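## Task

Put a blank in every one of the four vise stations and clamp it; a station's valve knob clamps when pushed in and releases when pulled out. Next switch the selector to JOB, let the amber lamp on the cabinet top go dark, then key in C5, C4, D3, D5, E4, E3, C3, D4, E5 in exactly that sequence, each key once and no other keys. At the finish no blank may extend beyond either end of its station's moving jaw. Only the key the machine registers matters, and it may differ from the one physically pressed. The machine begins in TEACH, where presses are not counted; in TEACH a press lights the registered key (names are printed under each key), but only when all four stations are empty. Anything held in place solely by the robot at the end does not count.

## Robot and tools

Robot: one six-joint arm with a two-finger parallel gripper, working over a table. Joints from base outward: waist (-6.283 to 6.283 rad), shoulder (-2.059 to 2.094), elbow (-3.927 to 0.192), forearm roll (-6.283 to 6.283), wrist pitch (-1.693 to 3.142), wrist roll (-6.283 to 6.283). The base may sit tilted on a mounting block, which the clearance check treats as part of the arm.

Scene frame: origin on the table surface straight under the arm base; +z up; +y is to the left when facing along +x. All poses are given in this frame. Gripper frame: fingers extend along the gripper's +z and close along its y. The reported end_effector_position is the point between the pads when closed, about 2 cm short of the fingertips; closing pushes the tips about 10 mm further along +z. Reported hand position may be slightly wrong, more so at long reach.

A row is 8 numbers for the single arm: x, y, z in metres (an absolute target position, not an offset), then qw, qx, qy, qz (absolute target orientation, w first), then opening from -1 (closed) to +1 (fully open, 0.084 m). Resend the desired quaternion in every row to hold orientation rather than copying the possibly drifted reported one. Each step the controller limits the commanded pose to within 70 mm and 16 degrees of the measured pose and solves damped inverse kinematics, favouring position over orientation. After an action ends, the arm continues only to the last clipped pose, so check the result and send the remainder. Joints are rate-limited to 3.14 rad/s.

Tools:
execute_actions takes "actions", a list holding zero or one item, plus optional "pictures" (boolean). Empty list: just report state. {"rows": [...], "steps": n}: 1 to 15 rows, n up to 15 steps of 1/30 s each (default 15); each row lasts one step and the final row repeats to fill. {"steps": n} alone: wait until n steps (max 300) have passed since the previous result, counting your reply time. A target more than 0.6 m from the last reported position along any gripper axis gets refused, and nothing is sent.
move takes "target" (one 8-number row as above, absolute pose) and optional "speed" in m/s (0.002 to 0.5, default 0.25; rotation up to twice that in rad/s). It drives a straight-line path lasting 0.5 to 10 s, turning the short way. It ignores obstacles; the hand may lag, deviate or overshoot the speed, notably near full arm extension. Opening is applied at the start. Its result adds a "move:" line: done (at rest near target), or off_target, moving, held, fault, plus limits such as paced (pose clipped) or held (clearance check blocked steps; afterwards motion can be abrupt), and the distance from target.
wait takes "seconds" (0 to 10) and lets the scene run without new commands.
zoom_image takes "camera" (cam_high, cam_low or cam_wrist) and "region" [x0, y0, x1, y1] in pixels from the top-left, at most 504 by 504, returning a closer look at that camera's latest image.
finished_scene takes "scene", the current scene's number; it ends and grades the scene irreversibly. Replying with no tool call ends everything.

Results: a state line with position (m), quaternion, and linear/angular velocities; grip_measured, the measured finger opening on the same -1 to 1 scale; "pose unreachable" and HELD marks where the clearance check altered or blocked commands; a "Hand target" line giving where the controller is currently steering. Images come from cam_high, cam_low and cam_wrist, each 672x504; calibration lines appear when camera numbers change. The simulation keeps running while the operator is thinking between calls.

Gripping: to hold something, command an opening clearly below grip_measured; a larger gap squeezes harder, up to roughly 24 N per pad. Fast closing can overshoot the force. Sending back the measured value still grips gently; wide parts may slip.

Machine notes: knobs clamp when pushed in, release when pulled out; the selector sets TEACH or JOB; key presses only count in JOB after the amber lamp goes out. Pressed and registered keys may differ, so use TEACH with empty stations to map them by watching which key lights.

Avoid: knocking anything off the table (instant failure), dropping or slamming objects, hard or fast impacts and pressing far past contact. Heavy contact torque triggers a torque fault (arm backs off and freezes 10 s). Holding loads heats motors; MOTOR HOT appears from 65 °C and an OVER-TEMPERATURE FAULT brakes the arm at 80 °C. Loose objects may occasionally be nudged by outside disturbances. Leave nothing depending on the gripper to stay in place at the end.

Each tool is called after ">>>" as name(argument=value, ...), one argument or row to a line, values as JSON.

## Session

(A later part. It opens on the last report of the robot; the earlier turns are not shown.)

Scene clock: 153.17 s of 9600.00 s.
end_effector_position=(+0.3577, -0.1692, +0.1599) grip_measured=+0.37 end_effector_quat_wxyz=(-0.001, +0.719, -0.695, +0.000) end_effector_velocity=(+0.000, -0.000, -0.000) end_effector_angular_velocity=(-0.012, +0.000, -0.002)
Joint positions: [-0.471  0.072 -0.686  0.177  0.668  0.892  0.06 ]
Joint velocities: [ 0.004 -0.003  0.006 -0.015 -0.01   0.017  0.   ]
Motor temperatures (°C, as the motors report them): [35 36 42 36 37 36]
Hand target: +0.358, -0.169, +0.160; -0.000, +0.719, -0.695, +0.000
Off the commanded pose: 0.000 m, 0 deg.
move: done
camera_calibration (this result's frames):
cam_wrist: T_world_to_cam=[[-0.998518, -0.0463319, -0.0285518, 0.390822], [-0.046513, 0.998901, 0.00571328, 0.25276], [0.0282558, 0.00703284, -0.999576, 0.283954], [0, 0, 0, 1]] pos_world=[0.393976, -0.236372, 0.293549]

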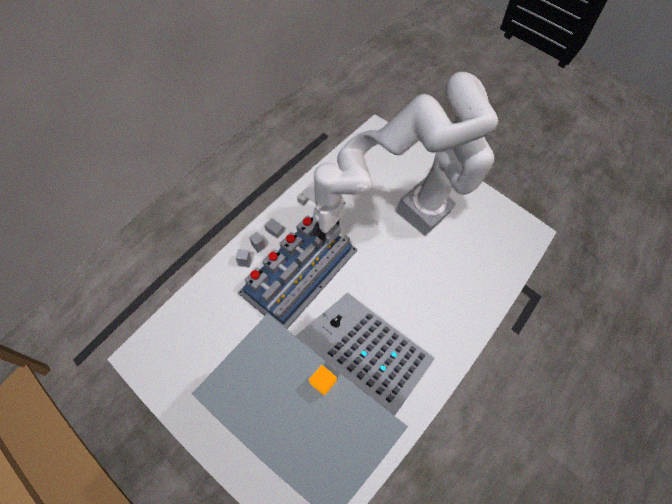

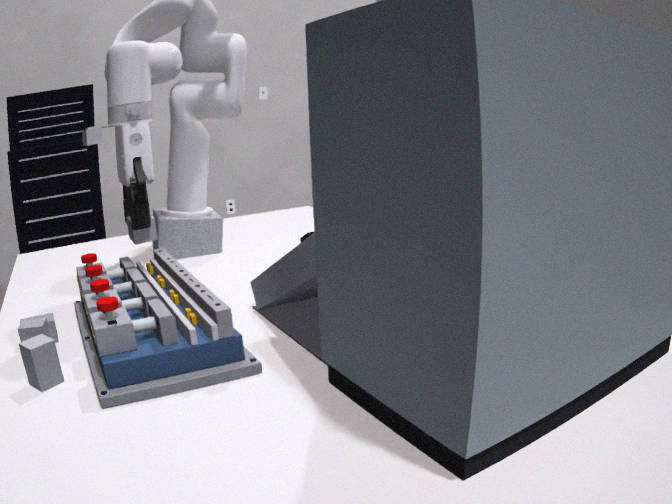

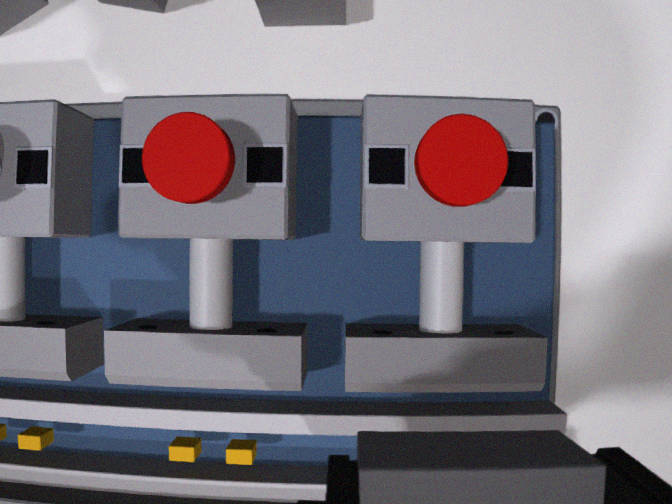

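>>> move(
  target=[0.358,-0.169,0.112,0,0.719,-0.695,0,0],
  speed=0.03,
)

>>> zoom_image(
  camera="cam_low",
  region=[80,180,240,300],
)

Scene clock: 156.17 s of 9600.00 s.
end_effector_position=(+0.3580, -0.1691, +0.1124) grip_measured=+0.37 end_effector_quat_wxyz=(+0.000, +0.719, -0.695, +0.000) end_effector_velocity=(+0.000, +0.000, -0.002) end_effector_angular_velocity=(+0.000, +0.000, +0.000)
Joint positions: [-0.448  0.2   -0.669  0.219  0.524  0.865  0.06 ]
Joint velocities: [ 0.001  0.005 -0.     0.003 -0.005 -0.002 -0.   ]
Motor temperatures (°C, as the motors report them): [35 36 42 36 37 36]
Hand target: +0.358, -0.169, +0.112; +0.000, +0.719, -0.695, +0.000
Off the commanded pose: 0.000 m, 0 deg.
move: done
camera_calibration (this result's frames):
cam_wrist: T_world_to_cam=[[-0.998545, -0.0464346, -0.0274319, 0.389619], [-0.0465704, 0.998906, 0.00433425, 0.253073], [0.0272006, 0.00560545, -0.999614, 0.236655], [0, 0, 0, 1]] pos_world=[0.3944, -0.236031, 0.246155]

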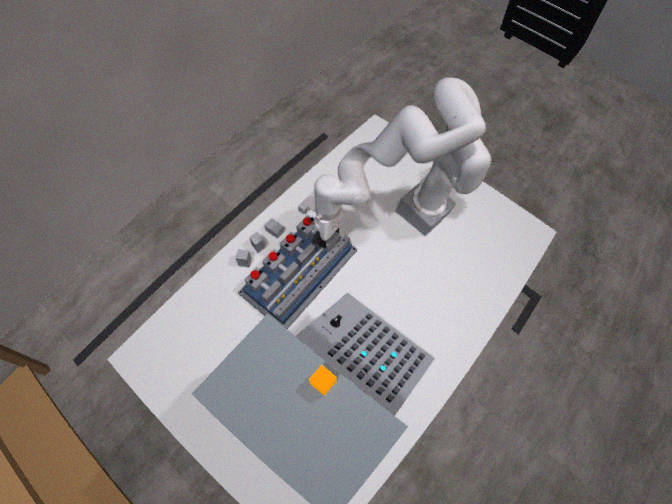

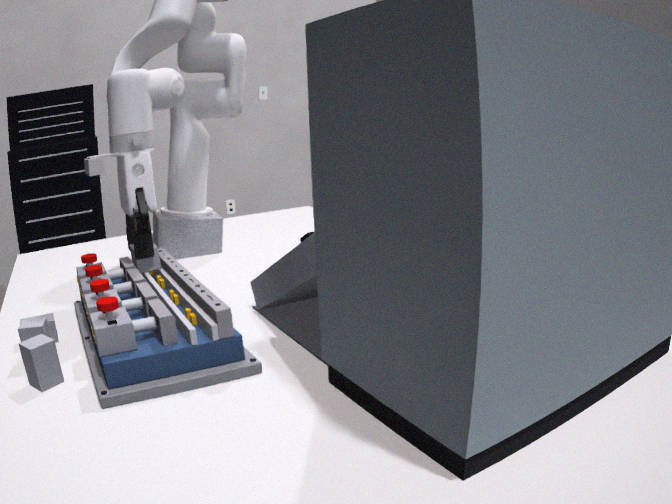

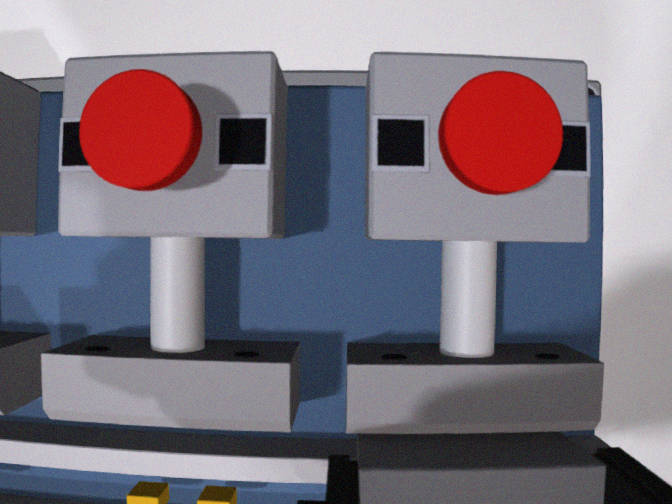

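Region (80, 180, 240, 300) of cam_low's 672x504 image, scaled by 3.150, with more detail than that image has; it fills the top 378 rows of this view, and the rest is white.

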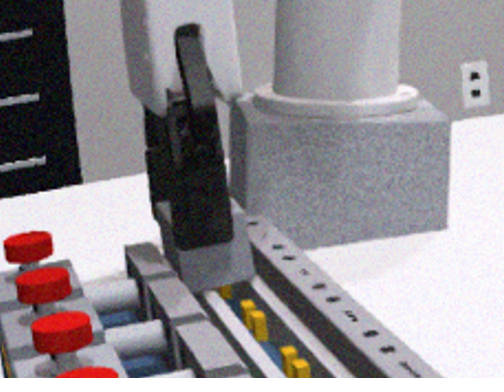

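No contact yet; go lower.

>>> move(
  target=[0.358,-0.169,0.09,0,0.719,-0.695,0,0],
  speed=0.015,
)

>>> zoom_image(
  camera="cam_low",
  region=[80,180,240,300],
)

Scene clock: 158.63 s of 9600.00 s.
end_effector_position=(+0.3587, -0.1686, +0.0906) grip_measured=+0.37 end_effector_quat_wxyz=(-0.000, +0.719, -0.695, +0.000) end_effector_velocity=(-0.001, -0.000, -0.002) end_effector_angular_velocity=(+0.001, +0.002, -0.001)
Joint positions: [-0.434  0.266 -0.671  0.249  0.46   0.843  0.06 ]
Joint velocities: [-0.002  0.005  0.     0.001 -0.002 -0.002 -0.   ]
Motor temperatures (°C, as the motors report them): [35 36 42 36 37 36]
Hand target: +0.358, -0.169, +0.090; +0.000, +0.719, -0.695, +0.000
Off the commanded pose: 0.001 m, 0 deg.
move: done
camera_calibration (this result's frames):
cam_wrist: T_world_to_cam=[[-0.99847, -0.0476716, -0.0280034, 0.38962], [-0.0478152, 0.998846, 0.00448107, 0.253164], [0.0277575, 0.0058132, -0.999598, 0.214604], [0, 0, 0, 1]] pos_world=[0.395172, -0.235546, 0.224294]

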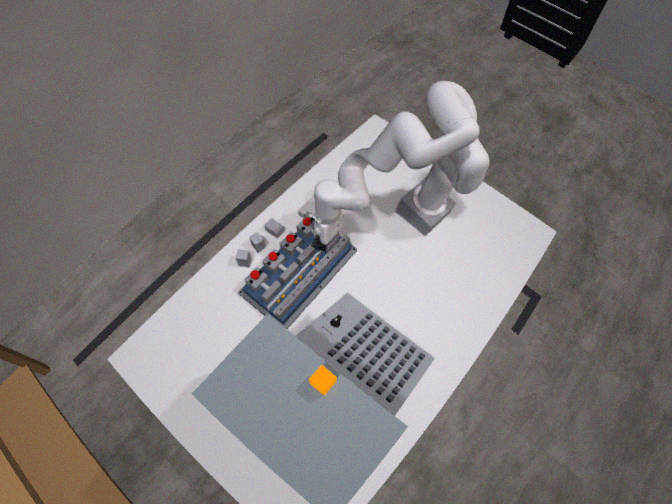

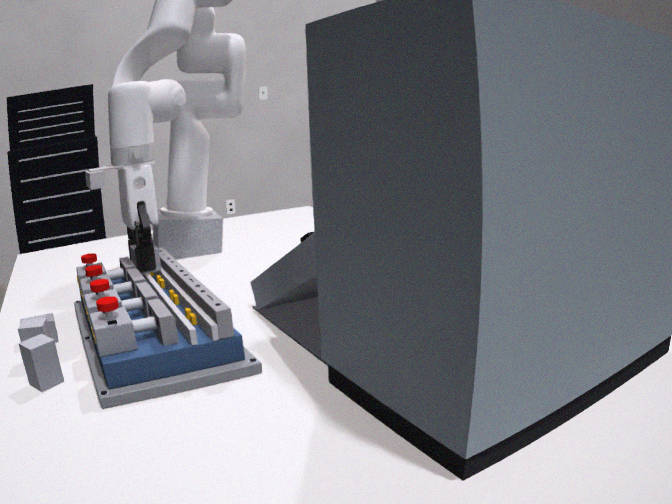

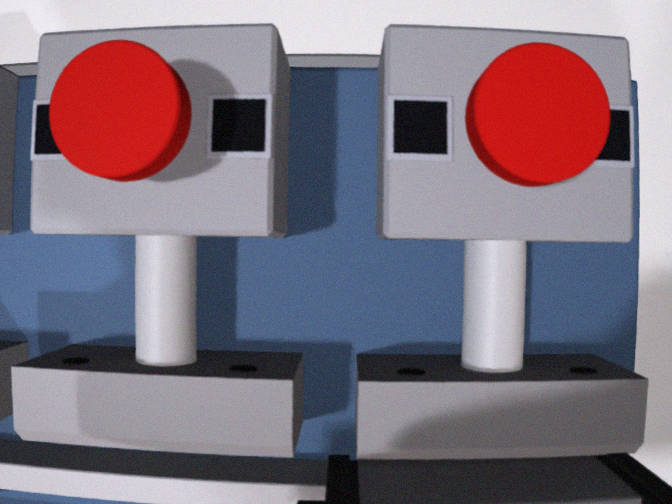

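Region (80, 180, 240, 300) of cam_low's 672x504 image, scaled by 3.150, with more detail than that image has; it fills the top 378 rows of this view, and the rest is white.

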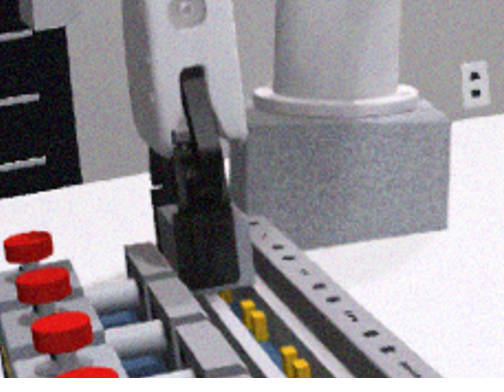

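>>> move(
  target=[0.3585,-0.169,0.091,0,0.719,-0.695,0,0.7],
)

>>> move(
  target=[0.3585,-0.15,0.19,0,0.719,-0.695,0,0.7],
  speed=0.1,
)

Scene clock: 160.40 s of 9600.00 s.
end_effector_position=(+0.3582, -0.1690, +0.0907) grip_measured=+0.70 end_effector_quat_wxyz=(+0.000, +0.719, -0.695, -0.000) end_effector_velocity=(+0.002, +0.000, +0.002) end_effector_angular_velocity=(-0.002, -0.003, +0.001)
Joint positions: [-0.436  0.265 -0.672  0.248  0.463  0.845  0.073]
Joint velocities: [ 0.001 -0.003 -0.002 -0.     0.001  0.001  0.   ]
Motor temperatures (°C, as the motors report them): [35 36 42 36 37 36]
Hand target: +0.359, -0.169, +0.091; -0.000, +0.719, -0.695, -0.000
Off the commanded pose: 0.000 m, 0 deg.
move: done
camera_calibration (this result's frames):
cam_wrist: T_world_to_cam=[[-0.998572, -0.0462829, -0.0266755, 0.389235], [-0.0464361, 0.998908, 0.00515185, 0.252964], [0.0264079, 0.0063832, -0.999631, 0.215376], [0, 0, 0, 1]] pos_world=[0.394738, -0.236048, 0.224376]

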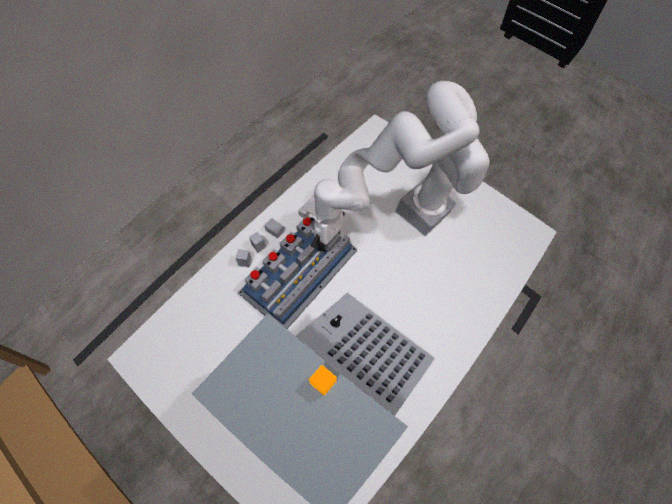

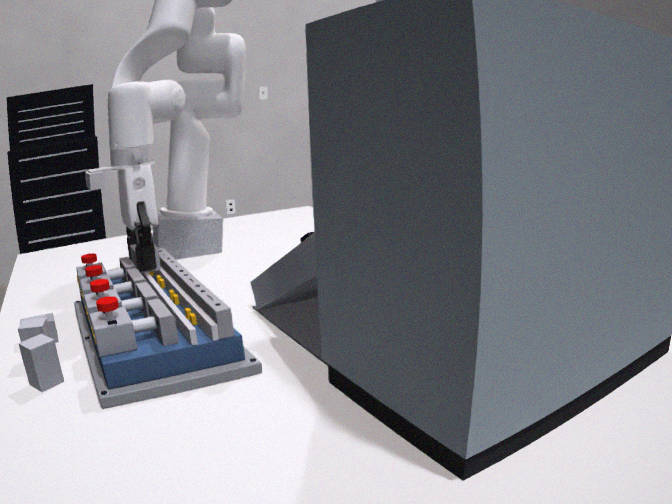

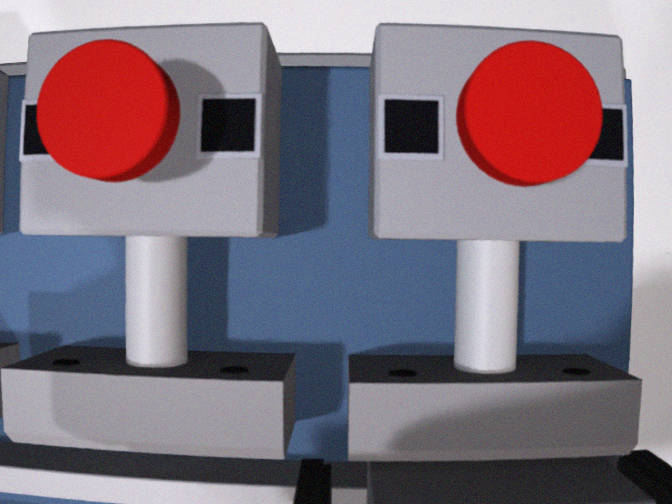

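Scene clock: 161.87 s of 9600.00 s.
end_effector_position=(+0.3587, -0.1500, +0.1893) grip_measured=+0.70 end_effector_quat_wxyz=(-0.000, +0.719, -0.695, -0.000) end_effector_velocity=(+0.001, +0.000, +0.004) end_effector_angular_velocity=(-0.001, -0.002, -0.000)
Joint positions: [-0.44  -0.026 -0.681  0.16   0.758  0.946  0.073]
Joint velocities: [ 0.    -0.008 -0.003 -0.001  0.009  0.002  0.   ]
Motor temperatures (°C, as the motors report them): [35 36 42 36 37 36]
Hand target: +0.359, -0.150, +0.190; -0.000, +0.719, -0.695, -0.000
Off the commanded pose: 0.001 m, 0 deg.
move: done
camera_calibration (this result's frames):
cam_wrist: T_world_to_cam=[[-0.998548, -0.0466517, -0.0269417, 0.393203], [-0.046819, 0.998888, 0.00561096, 0.23359], [0.0266499, 0.00686419, -0.999621, 0.313739], [0, 0, 0, 1]] pos_world=[0.395207, -0.21714, 0.322903]

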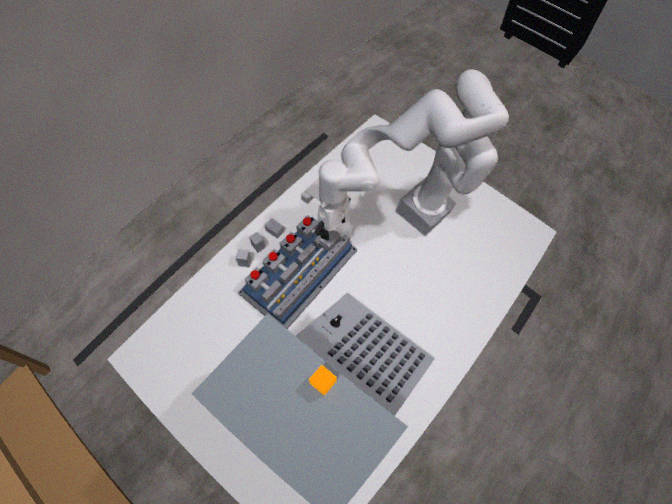

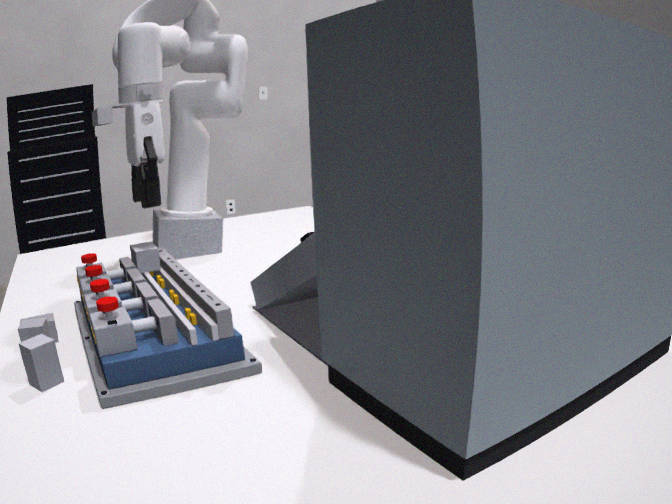

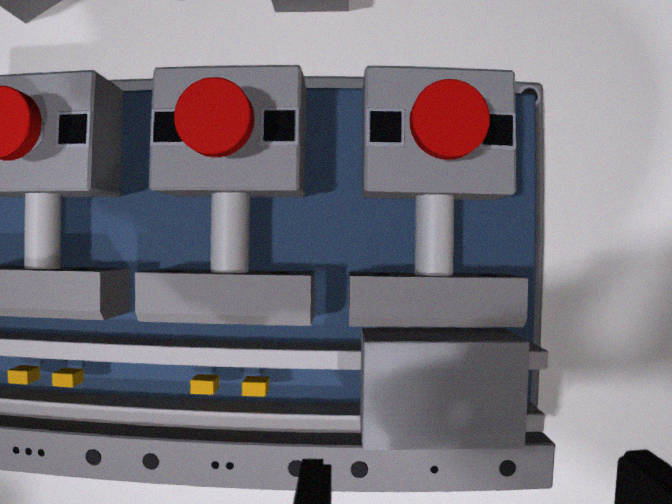

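>>> move(
  target=[0.3585,-0.169,0.105,0,0.719,-0.695,0,0.7],
  speed=0.06,
)

>>> move(
  target=[0.3595,-0.169,0.105,0,0.719,-0.695,0,0],
)

>>> move(
  target=[0.3605,-0.169,0.106,0,0.719,-0.695,0,0],
  speed=0.01,
)

>>> move(
  target=[0.36,-0.169,0.106,0,0.719,-0.695,0,0.7],
)

>>> move(
  target=[0.36,-0.169,0.16,0,0.719,-0.695,0,0.7],
  speed=0.1,
)

>>> move(
  target=[0.362,-0.267,0.16,0,0.719,-0.695,0,-1],
  speed=0.15,
)

>>> move(
  target=[0.362,-0.267,0.116,0,0.719,-0.695,0,-1],
  speed=0.03,
)

>>> move(
  target=[0.36,-0.15,0.19,0,0.719,-0.695,0,0.7],
  speed=0.12,
)

Scene clock: 167.93 s of 9600.00 s.
end_effector_position=(+0.3583, -0.1690, +0.1055) grip_measured=+0.70 end_effector_quat_wxyz=(+0.000, +0.719, -0.695, +0.000) end_effector_velocity=(-0.000, -0.000, -0.002) end_effector_angular_velocity=(+0.001, +0.001, +0.000)
Joint positions: [-0.443  0.22  -0.67   0.227  0.504  0.86   0.073]
Joint velocities: [ 0.     0.007 -0.     0.003 -0.005 -0.004 -0.   ]
Motor temperatures (°C, as the motors report them): [35 36 42 36 37 36]
Hand target: +0.358, -0.169, +0.105; +0.000, +0.719, -0.695, +0.000
Off the commanded pose: 0.001 m, 0 deg.
After step 90, 1.20 s passed at rest.
move: done
camera_calibration (this result's frames):
cam_wrist: T_world_to_cam=[[-0.998548, -0.0463715, -0.0274212, 0.389795], [-0.0465033, 0.998909, 0.0041855, 0.253013], [0.0271972, 0.00545459, -0.999615, 0.229708], [0, 0, 0, 1]] pos_world=[0.394748, -0.235914, 0.239249]

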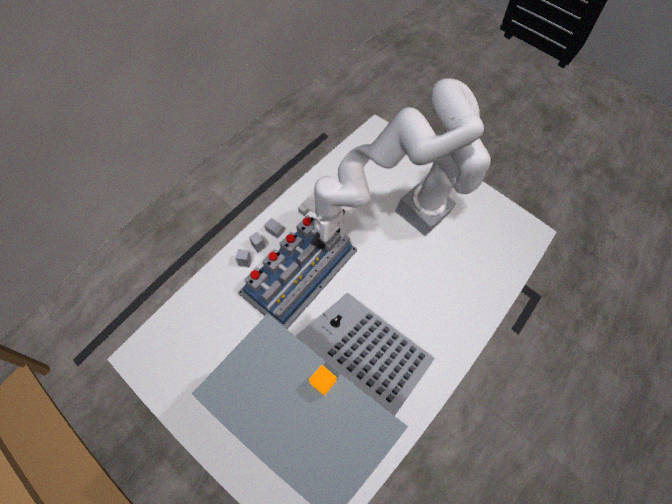

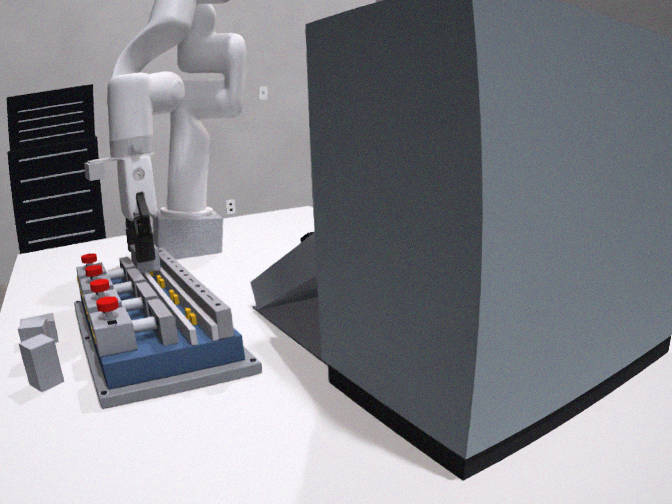

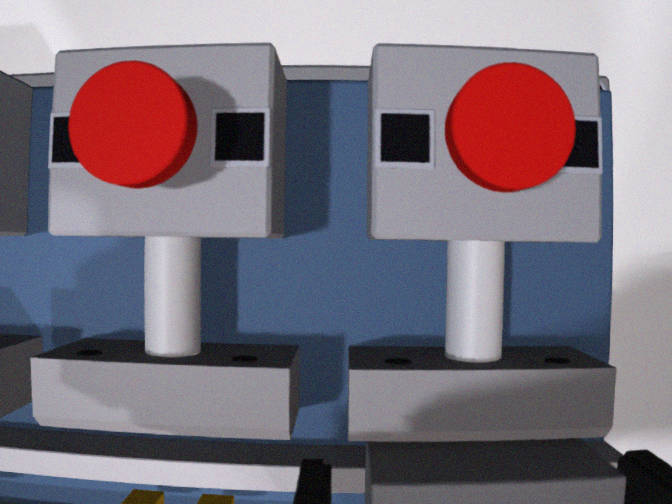

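Scene clock: 168.63 s of 9600.00 s.
end_effector_position=(+0.3597, -0.1692, +0.1054) grip_measured=+0.37 end_effector_quat_wxyz=(-0.000, +0.719, -0.695, +0.000) end_effector_velocity=(+0.001, -0.000, -0.000) end_effector_angular_velocity=(-0.001, -0.001, -0.000)
Joint positions: [-0.442  0.224 -0.674  0.228  0.504  0.86   0.06 ]
Joint velocities: [ 0.     0.001 -0.001  0.    -0.002  0.     0.   ]
Motor temperatures (°C, as the motors report them): [35 36 42 36 37 36]
Hand target: +0.359, -0.169, +0.105; +0.000, +0.719, -0.695, -0.000
Off the commanded pose: 0.000 m, 0 deg.
move: done
camera_calibration (this result's frames):
cam_wrist: T_world_to_cam=[[-0.998523, -0.0465552, -0.0280108, 0.391229], [-0.046695, 0.9989, 0.00435731, 0.253316], [0.0277771, 0.00565884, -0.999598, 0.229333], [0, 0, 0, 1]] pos_world=[0.396109, -0.236121, 0.239096]

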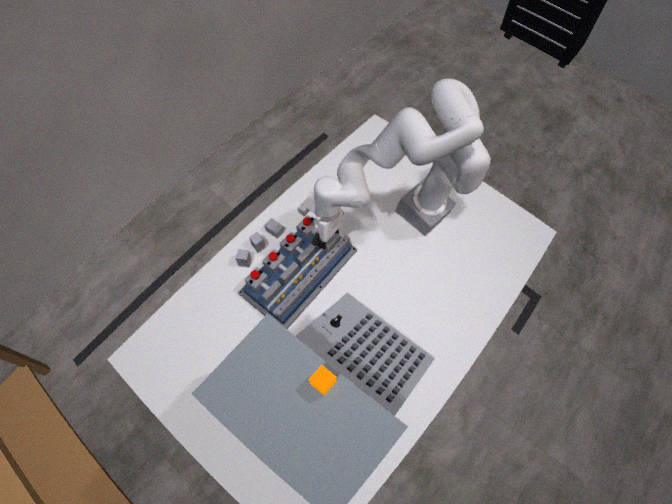

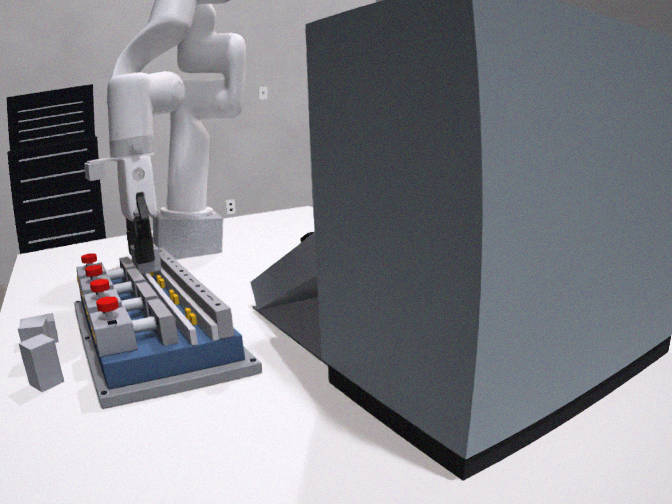

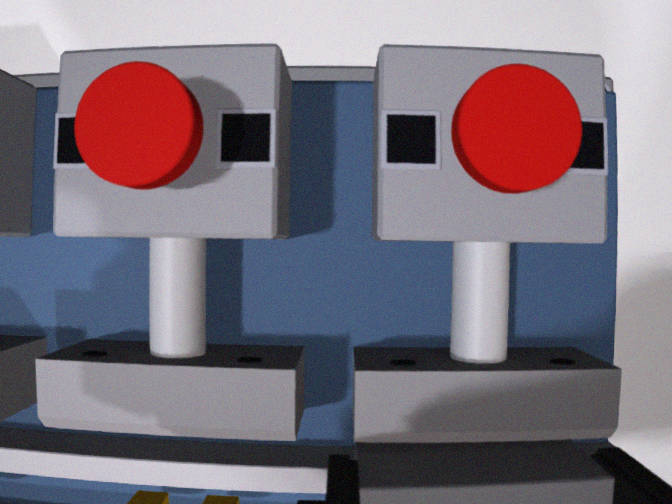

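Scene clock: 169.33 s of 9600.00 s.
end_effector_position=(+0.3601, -0.1688, +0.1056) grip_measured=+0.37 end_effector_quat_wxyz=(+0.000, +0.719, -0.695, -0.001) end_effector_velocity=(+0.000, -0.000, +0.001) end_effector_angular_velocity=(+0.001, +0.001, -0.001)
Joint positions: [-0.442  0.225 -0.677  0.227  0.508  0.862  0.06 ]
Joint velocities: [-0.001 -0.002 -0.001 -0.001  0.004  0.001  0.   ]
Motor temperatures (°C, as the motors report them): [35 36 42 36 37 36]
Hand target: +0.361, -0.169, +0.106; -0.000, +0.719, -0.695, +0.000
Off the commanded pose: 0.001 m, 0 deg.
move: done
camera_calibration (this result's frames):
cam_wrist: T_world_to_cam=[[-0.998571, -0.0465111, -0.0263053, 0.391467], [-0.0466687, 0.998896, 0.00540793, 0.252838], [0.0260247, 0.00662784, -0.999639, 0.230338], [0, 0, 0, 1]] pos_world=[0.396713, -0.235878, 0.239185]

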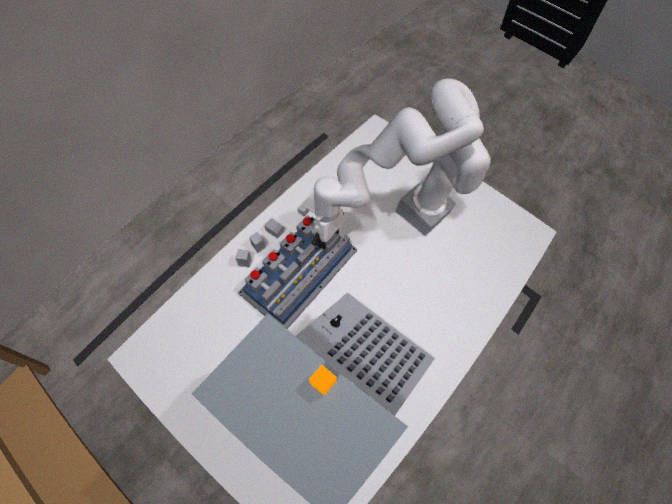

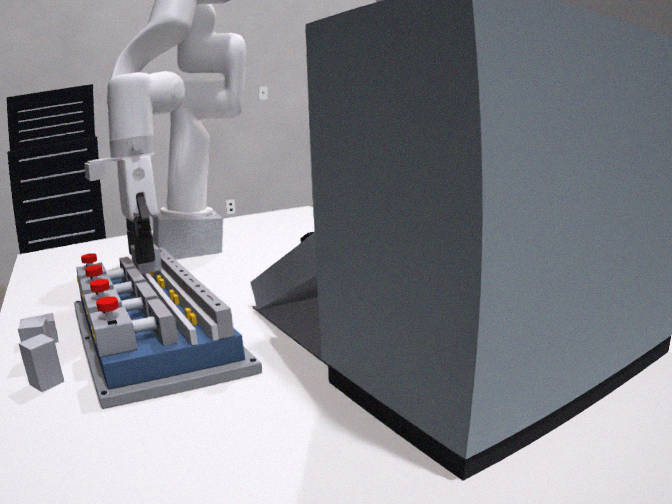

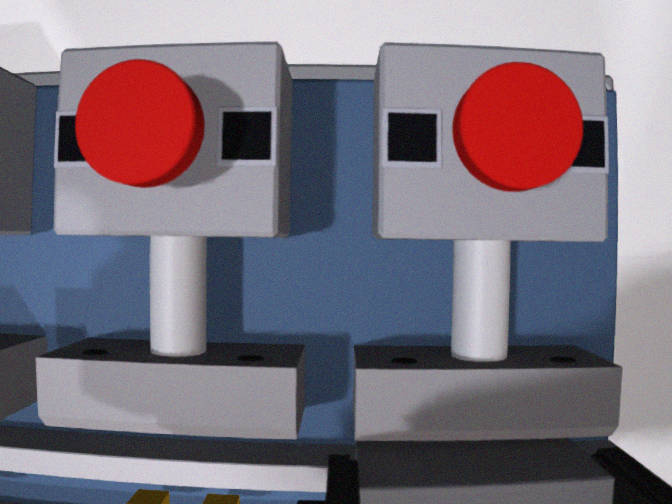

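Scene clock: 170.03 s of 9600.00 s.
end_effector_position=(+0.3600, -0.1690, +0.1060) grip_measured=+0.70 end_effector_quat_wxyz=(-0.000, +0.719, -0.695, -0.000) end_effector_velocity=(-0.000, -0.000, -0.000) end_effector_angular_velocity=(-0.000, -0.000, -0.000)
Joint positions: [-0.442  0.223 -0.676  0.227  0.508  0.862  0.073]
Joint velocities: [-0.    -0.     0.001  0.    -0.001  0.     0.   ]
Motor temperatures (°C, as the motors report them): [35 36 42 36 37 36]
Hand target: +0.360, -0.169, +0.106; -0.000, +0.719, -0.695, -0.000
Off the commanded pose: 0.000 m, 0 deg.
move: done
camera_calibration (this result's frames):
cam_wrist: T_world_to_cam=[[-0.998546, -0.0465171, -0.0272499, 0.39145], [-0.0466653, 0.998899, 0.00482534, 0.253102], [0.0269955, 0.00608995, -0.999617, 0.23031], [0, 0, 0, 1]] pos_world=[0.396474, -0.236017, 0.239668]

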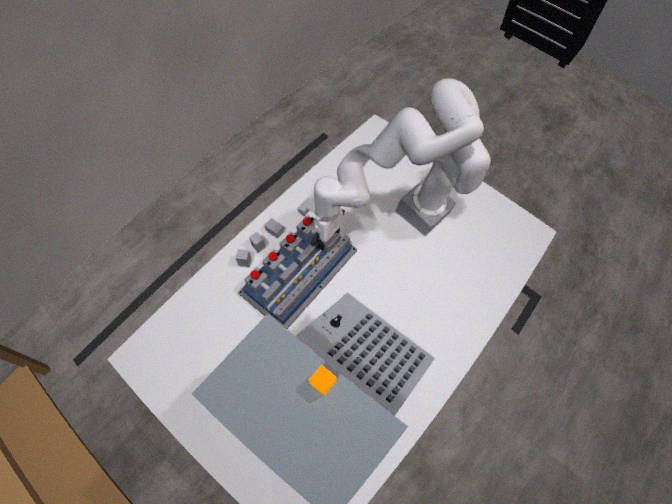

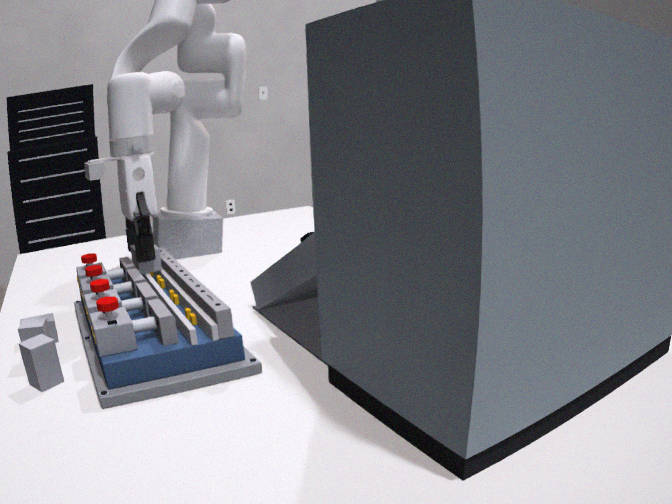

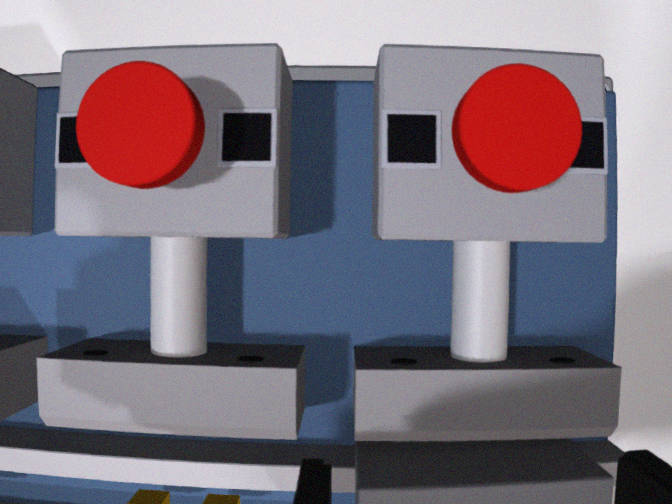

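Scene clock: 171.03 s of 9600.00 s.
end_effector_position=(+0.3600, -0.1689, +0.1594) grip_measured=+0.70 end_effector_quat_wxyz=(-0.000, +0.719, -0.695, -0.000) end_effector_velocity=(+0.001, -0.000, +0.003) end_effector_angular_velocity=(-0.001, -0.002, -0.000)
Joint positions: [-0.467  0.079 -0.694  0.176  0.67   0.897  0.073]
Joint velocities: [-0.001 -0.007 -0.003 -0.002  0.008  0.002  0.   ]
Motor temperatures (°C, as the motors report them): [35 36 42 36 37 36]
Hand target: +0.360, -0.169, +0.160; -0.000, +0.719, -0.695, -0.000
Off the commanded pose: 0.001 m, 0 deg.
move: done
camera_calibration (this result's frames):
cam_wrist: T_world_to_cam=[[-0.998552, -0.0465807, -0.0269104, 0.39284], [-0.0467431, 0.998892, 0.00543786, 0.25269], [0.0266273, 0.00668786, -0.999623, 0.283919], [0, 0, 0, 1]] pos_world=[0.396523, -0.23601, 0.293009]

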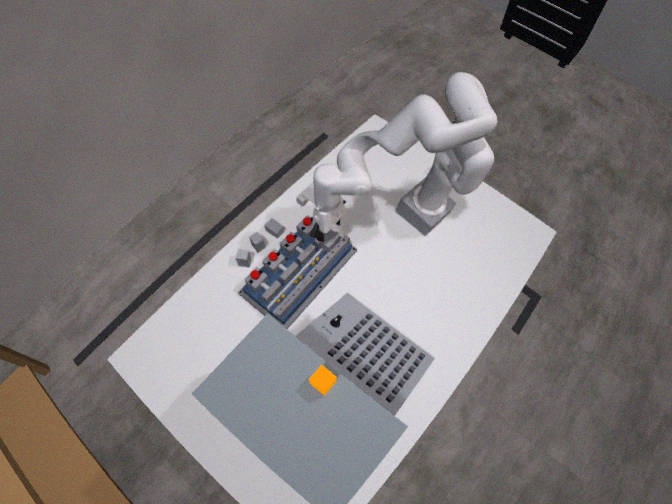

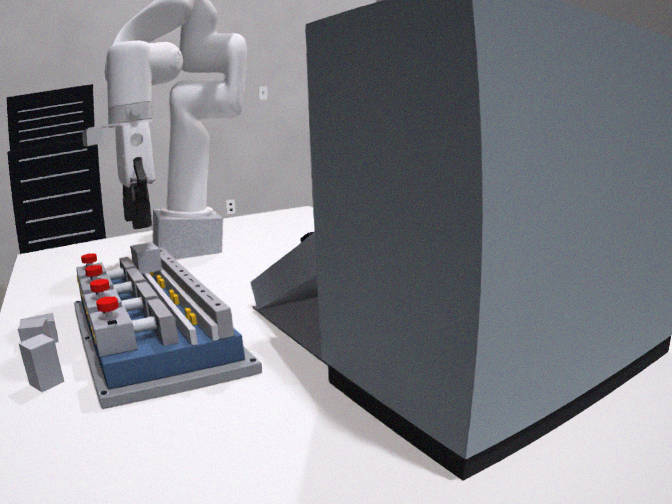

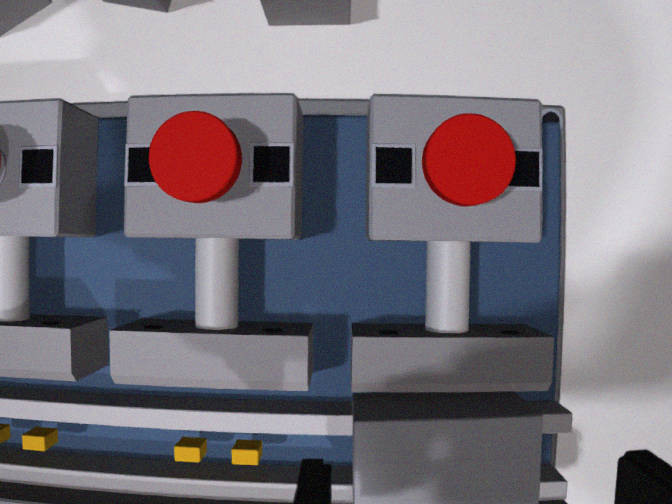

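Scene clock: 172.20 s of 9600.00 s.
end_effector_position=(+0.3619, -0.2664, +0.1599) grip_measured=-1.00 end_effector_quat_wxyz=(-0.000, +0.719, -0.695, +0.000) end_effector_velocity=(+0.001, -0.003, +0.000) end_effector_angular_velocity=(-0.001, -0.001, -0.001)
Joint positions: [-0.652  0.262 -0.91   0.15   0.719  0.737  0.   ]
Joint velocities: [-0.005  0.007 -0.009 -0.     0.001 -0.003  0.   ]
Motor temperatures (°C, as the motors report them): [35 36 42 36 37 36]
Hand target: +0.362, -0.267, +0.160; -0.000, +0.719, -0.695, +0.000
Off the commanded pose: 0.001 m, 0 deg.
move: done
camera_calibration (this result's frames):
cam_wrist: T_world_to_cam=[[-0.99852, -0.0468155, -0.0276651, 0.390241], [-0.0469721, 0.998883, 0.00503943, 0.35034], [0.0273983, 0.00633146, -0.999605, 0.284702], [0, 0, 0, 1]] pos_world=[0.39832, -0.333482, 0.29362]

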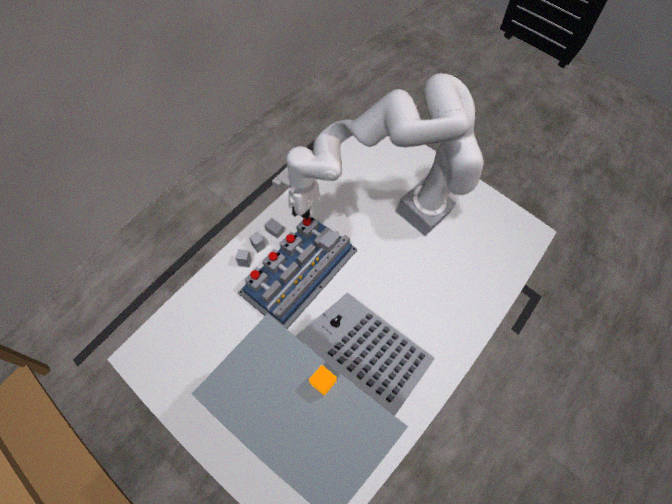

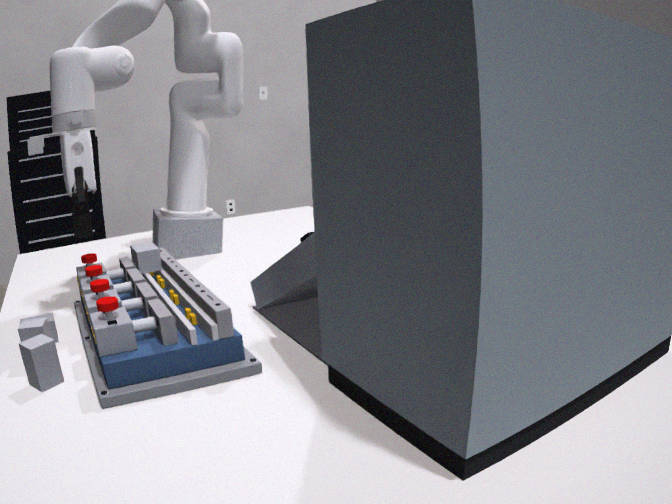

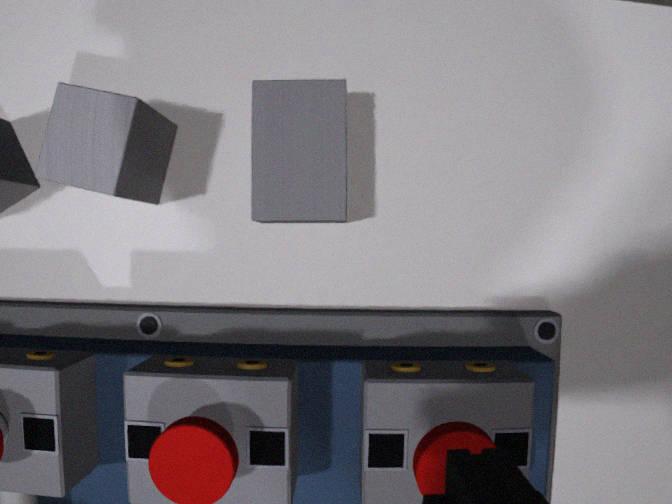

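Scene clock: 173.97 s of 9600.00 s.
end_effector_position=(+0.3626, -0.2675, +0.1178) grip_measured=-1.00 end_effector_quat_wxyz=(-0.000, +0.719, -0.695, +0.001) end_effector_velocity=(+0.000, -0.000, -0.001) end_effector_angular_velocity=(-0.001, -0.002, -0.000)
Joint positions: [-0.639  0.36  -0.896  0.174  0.605  0.72   0.   ]
Joint velocities: [ 0.     0.002  0.001  0.002 -0.005 -0.001  0.   ]
Motor temperatures (°C, as the motors report them): [35 36 42 36 37 36]
Hand target: +0.362, -0.267, +0.116; +0.000, +0.719, -0.695, +0.000
Off the commanded pose: 0.002 m, 0 deg.
move: done
camera_calibration (this result's frames):
cam_wrist: T_world_to_cam=[[-0.998483, -0.046686, -0.0291882, 0.389968], [-0.0467918, 0.9989, 0.00295089, 0.351783], [0.0290184, 0.00431218, -0.99957, 0.241379], [0, 0, 0, 1]] pos_world=[0.398833, -0.334231, 0.251619]

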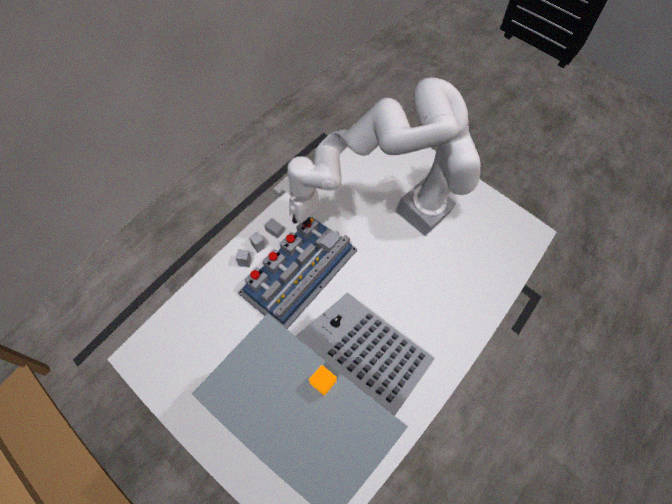

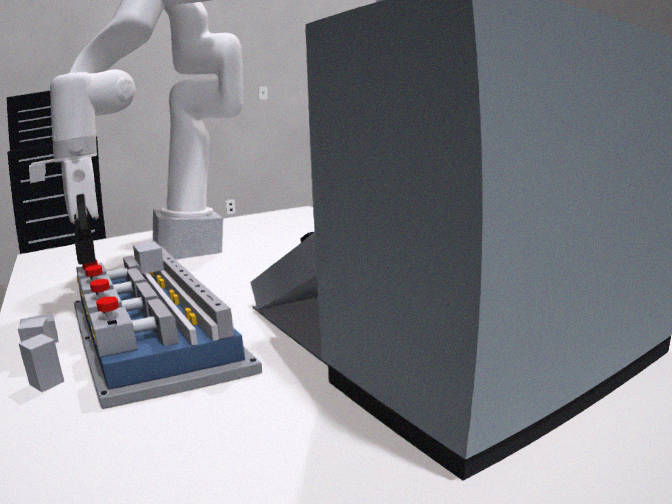

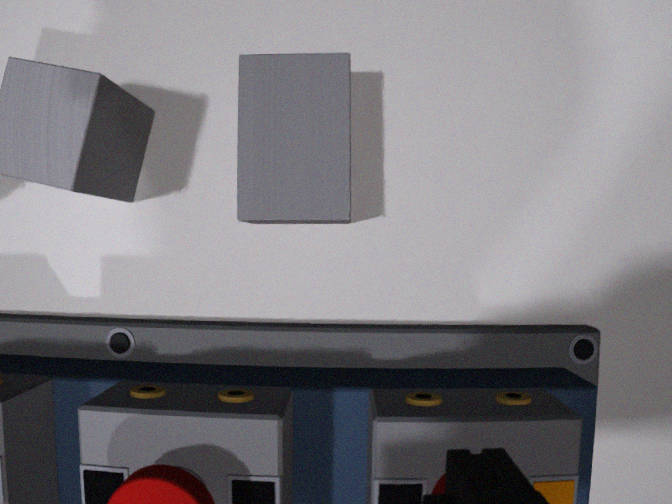

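Scene clock: 175.60 s of 9600.00 s.
end_effector_position=(+0.3603, -0.1505, +0.1897) grip_measured=+0.70 end_effector_quat_wxyz=(+0.000, +0.719, -0.695, -0.000) end_effector_velocity=(+0.000, +0.002, +0.002) end_effector_angular_velocity=(-0.001, -0.002, -0.000)
Joint positions: [-0.439 -0.022 -0.688  0.159  0.76   0.948  0.073]
Joint velocities: [ 0.004 -0.008  0.001 -0.001  0.004  0.006  0.   ]
Motor temperatures (°C, as the motors report them): [35 36 42 36 37 36]
Hand target: +0.360, -0.150, +0.190; +0.000, +0.719, -0.695, -0.000
Off the commanded pose: 0.001 m, 0 deg.
move: done
camera_calibration (this result's frames):
cam_wrist: T_world_to_cam=[[-0.998565, -0.0464204, -0.0266908, 0.394763], [-0.0465687, 0.998903, 0.00496387, 0.234149], [0.0264311, 0.00619971, -0.999631, 0.314065], [0, 0, 0, 1]] pos_world=[0.396799, -0.217514, 0.323323]

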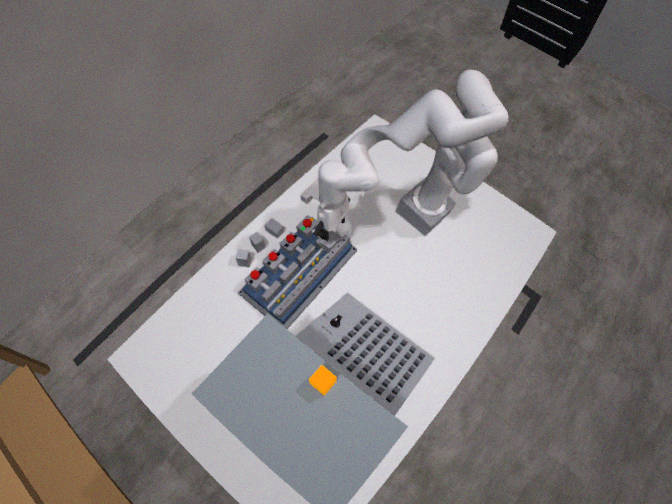

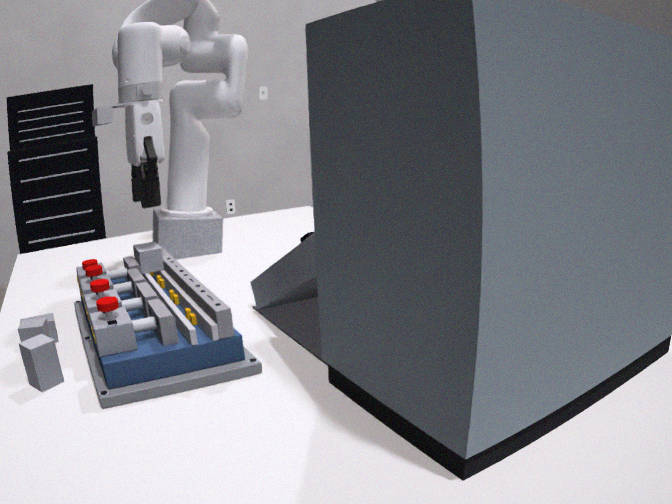

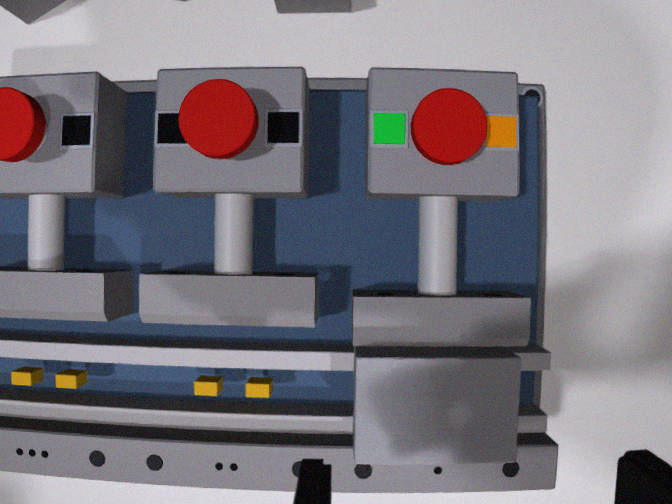

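>>> zoom_image(
  camera="cam_wrist",
  region=[320,270,560,480],
)

Region (320, 270, 560, 480) of cam_wrist's 672x504 image, scaled by 2.100, with more detail than that image has; it fills the top 441 rows of this view, and the rest is white.

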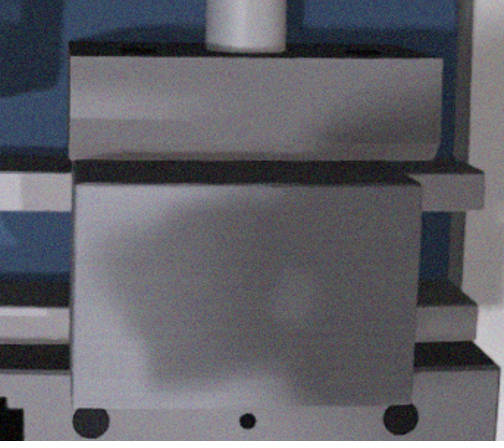

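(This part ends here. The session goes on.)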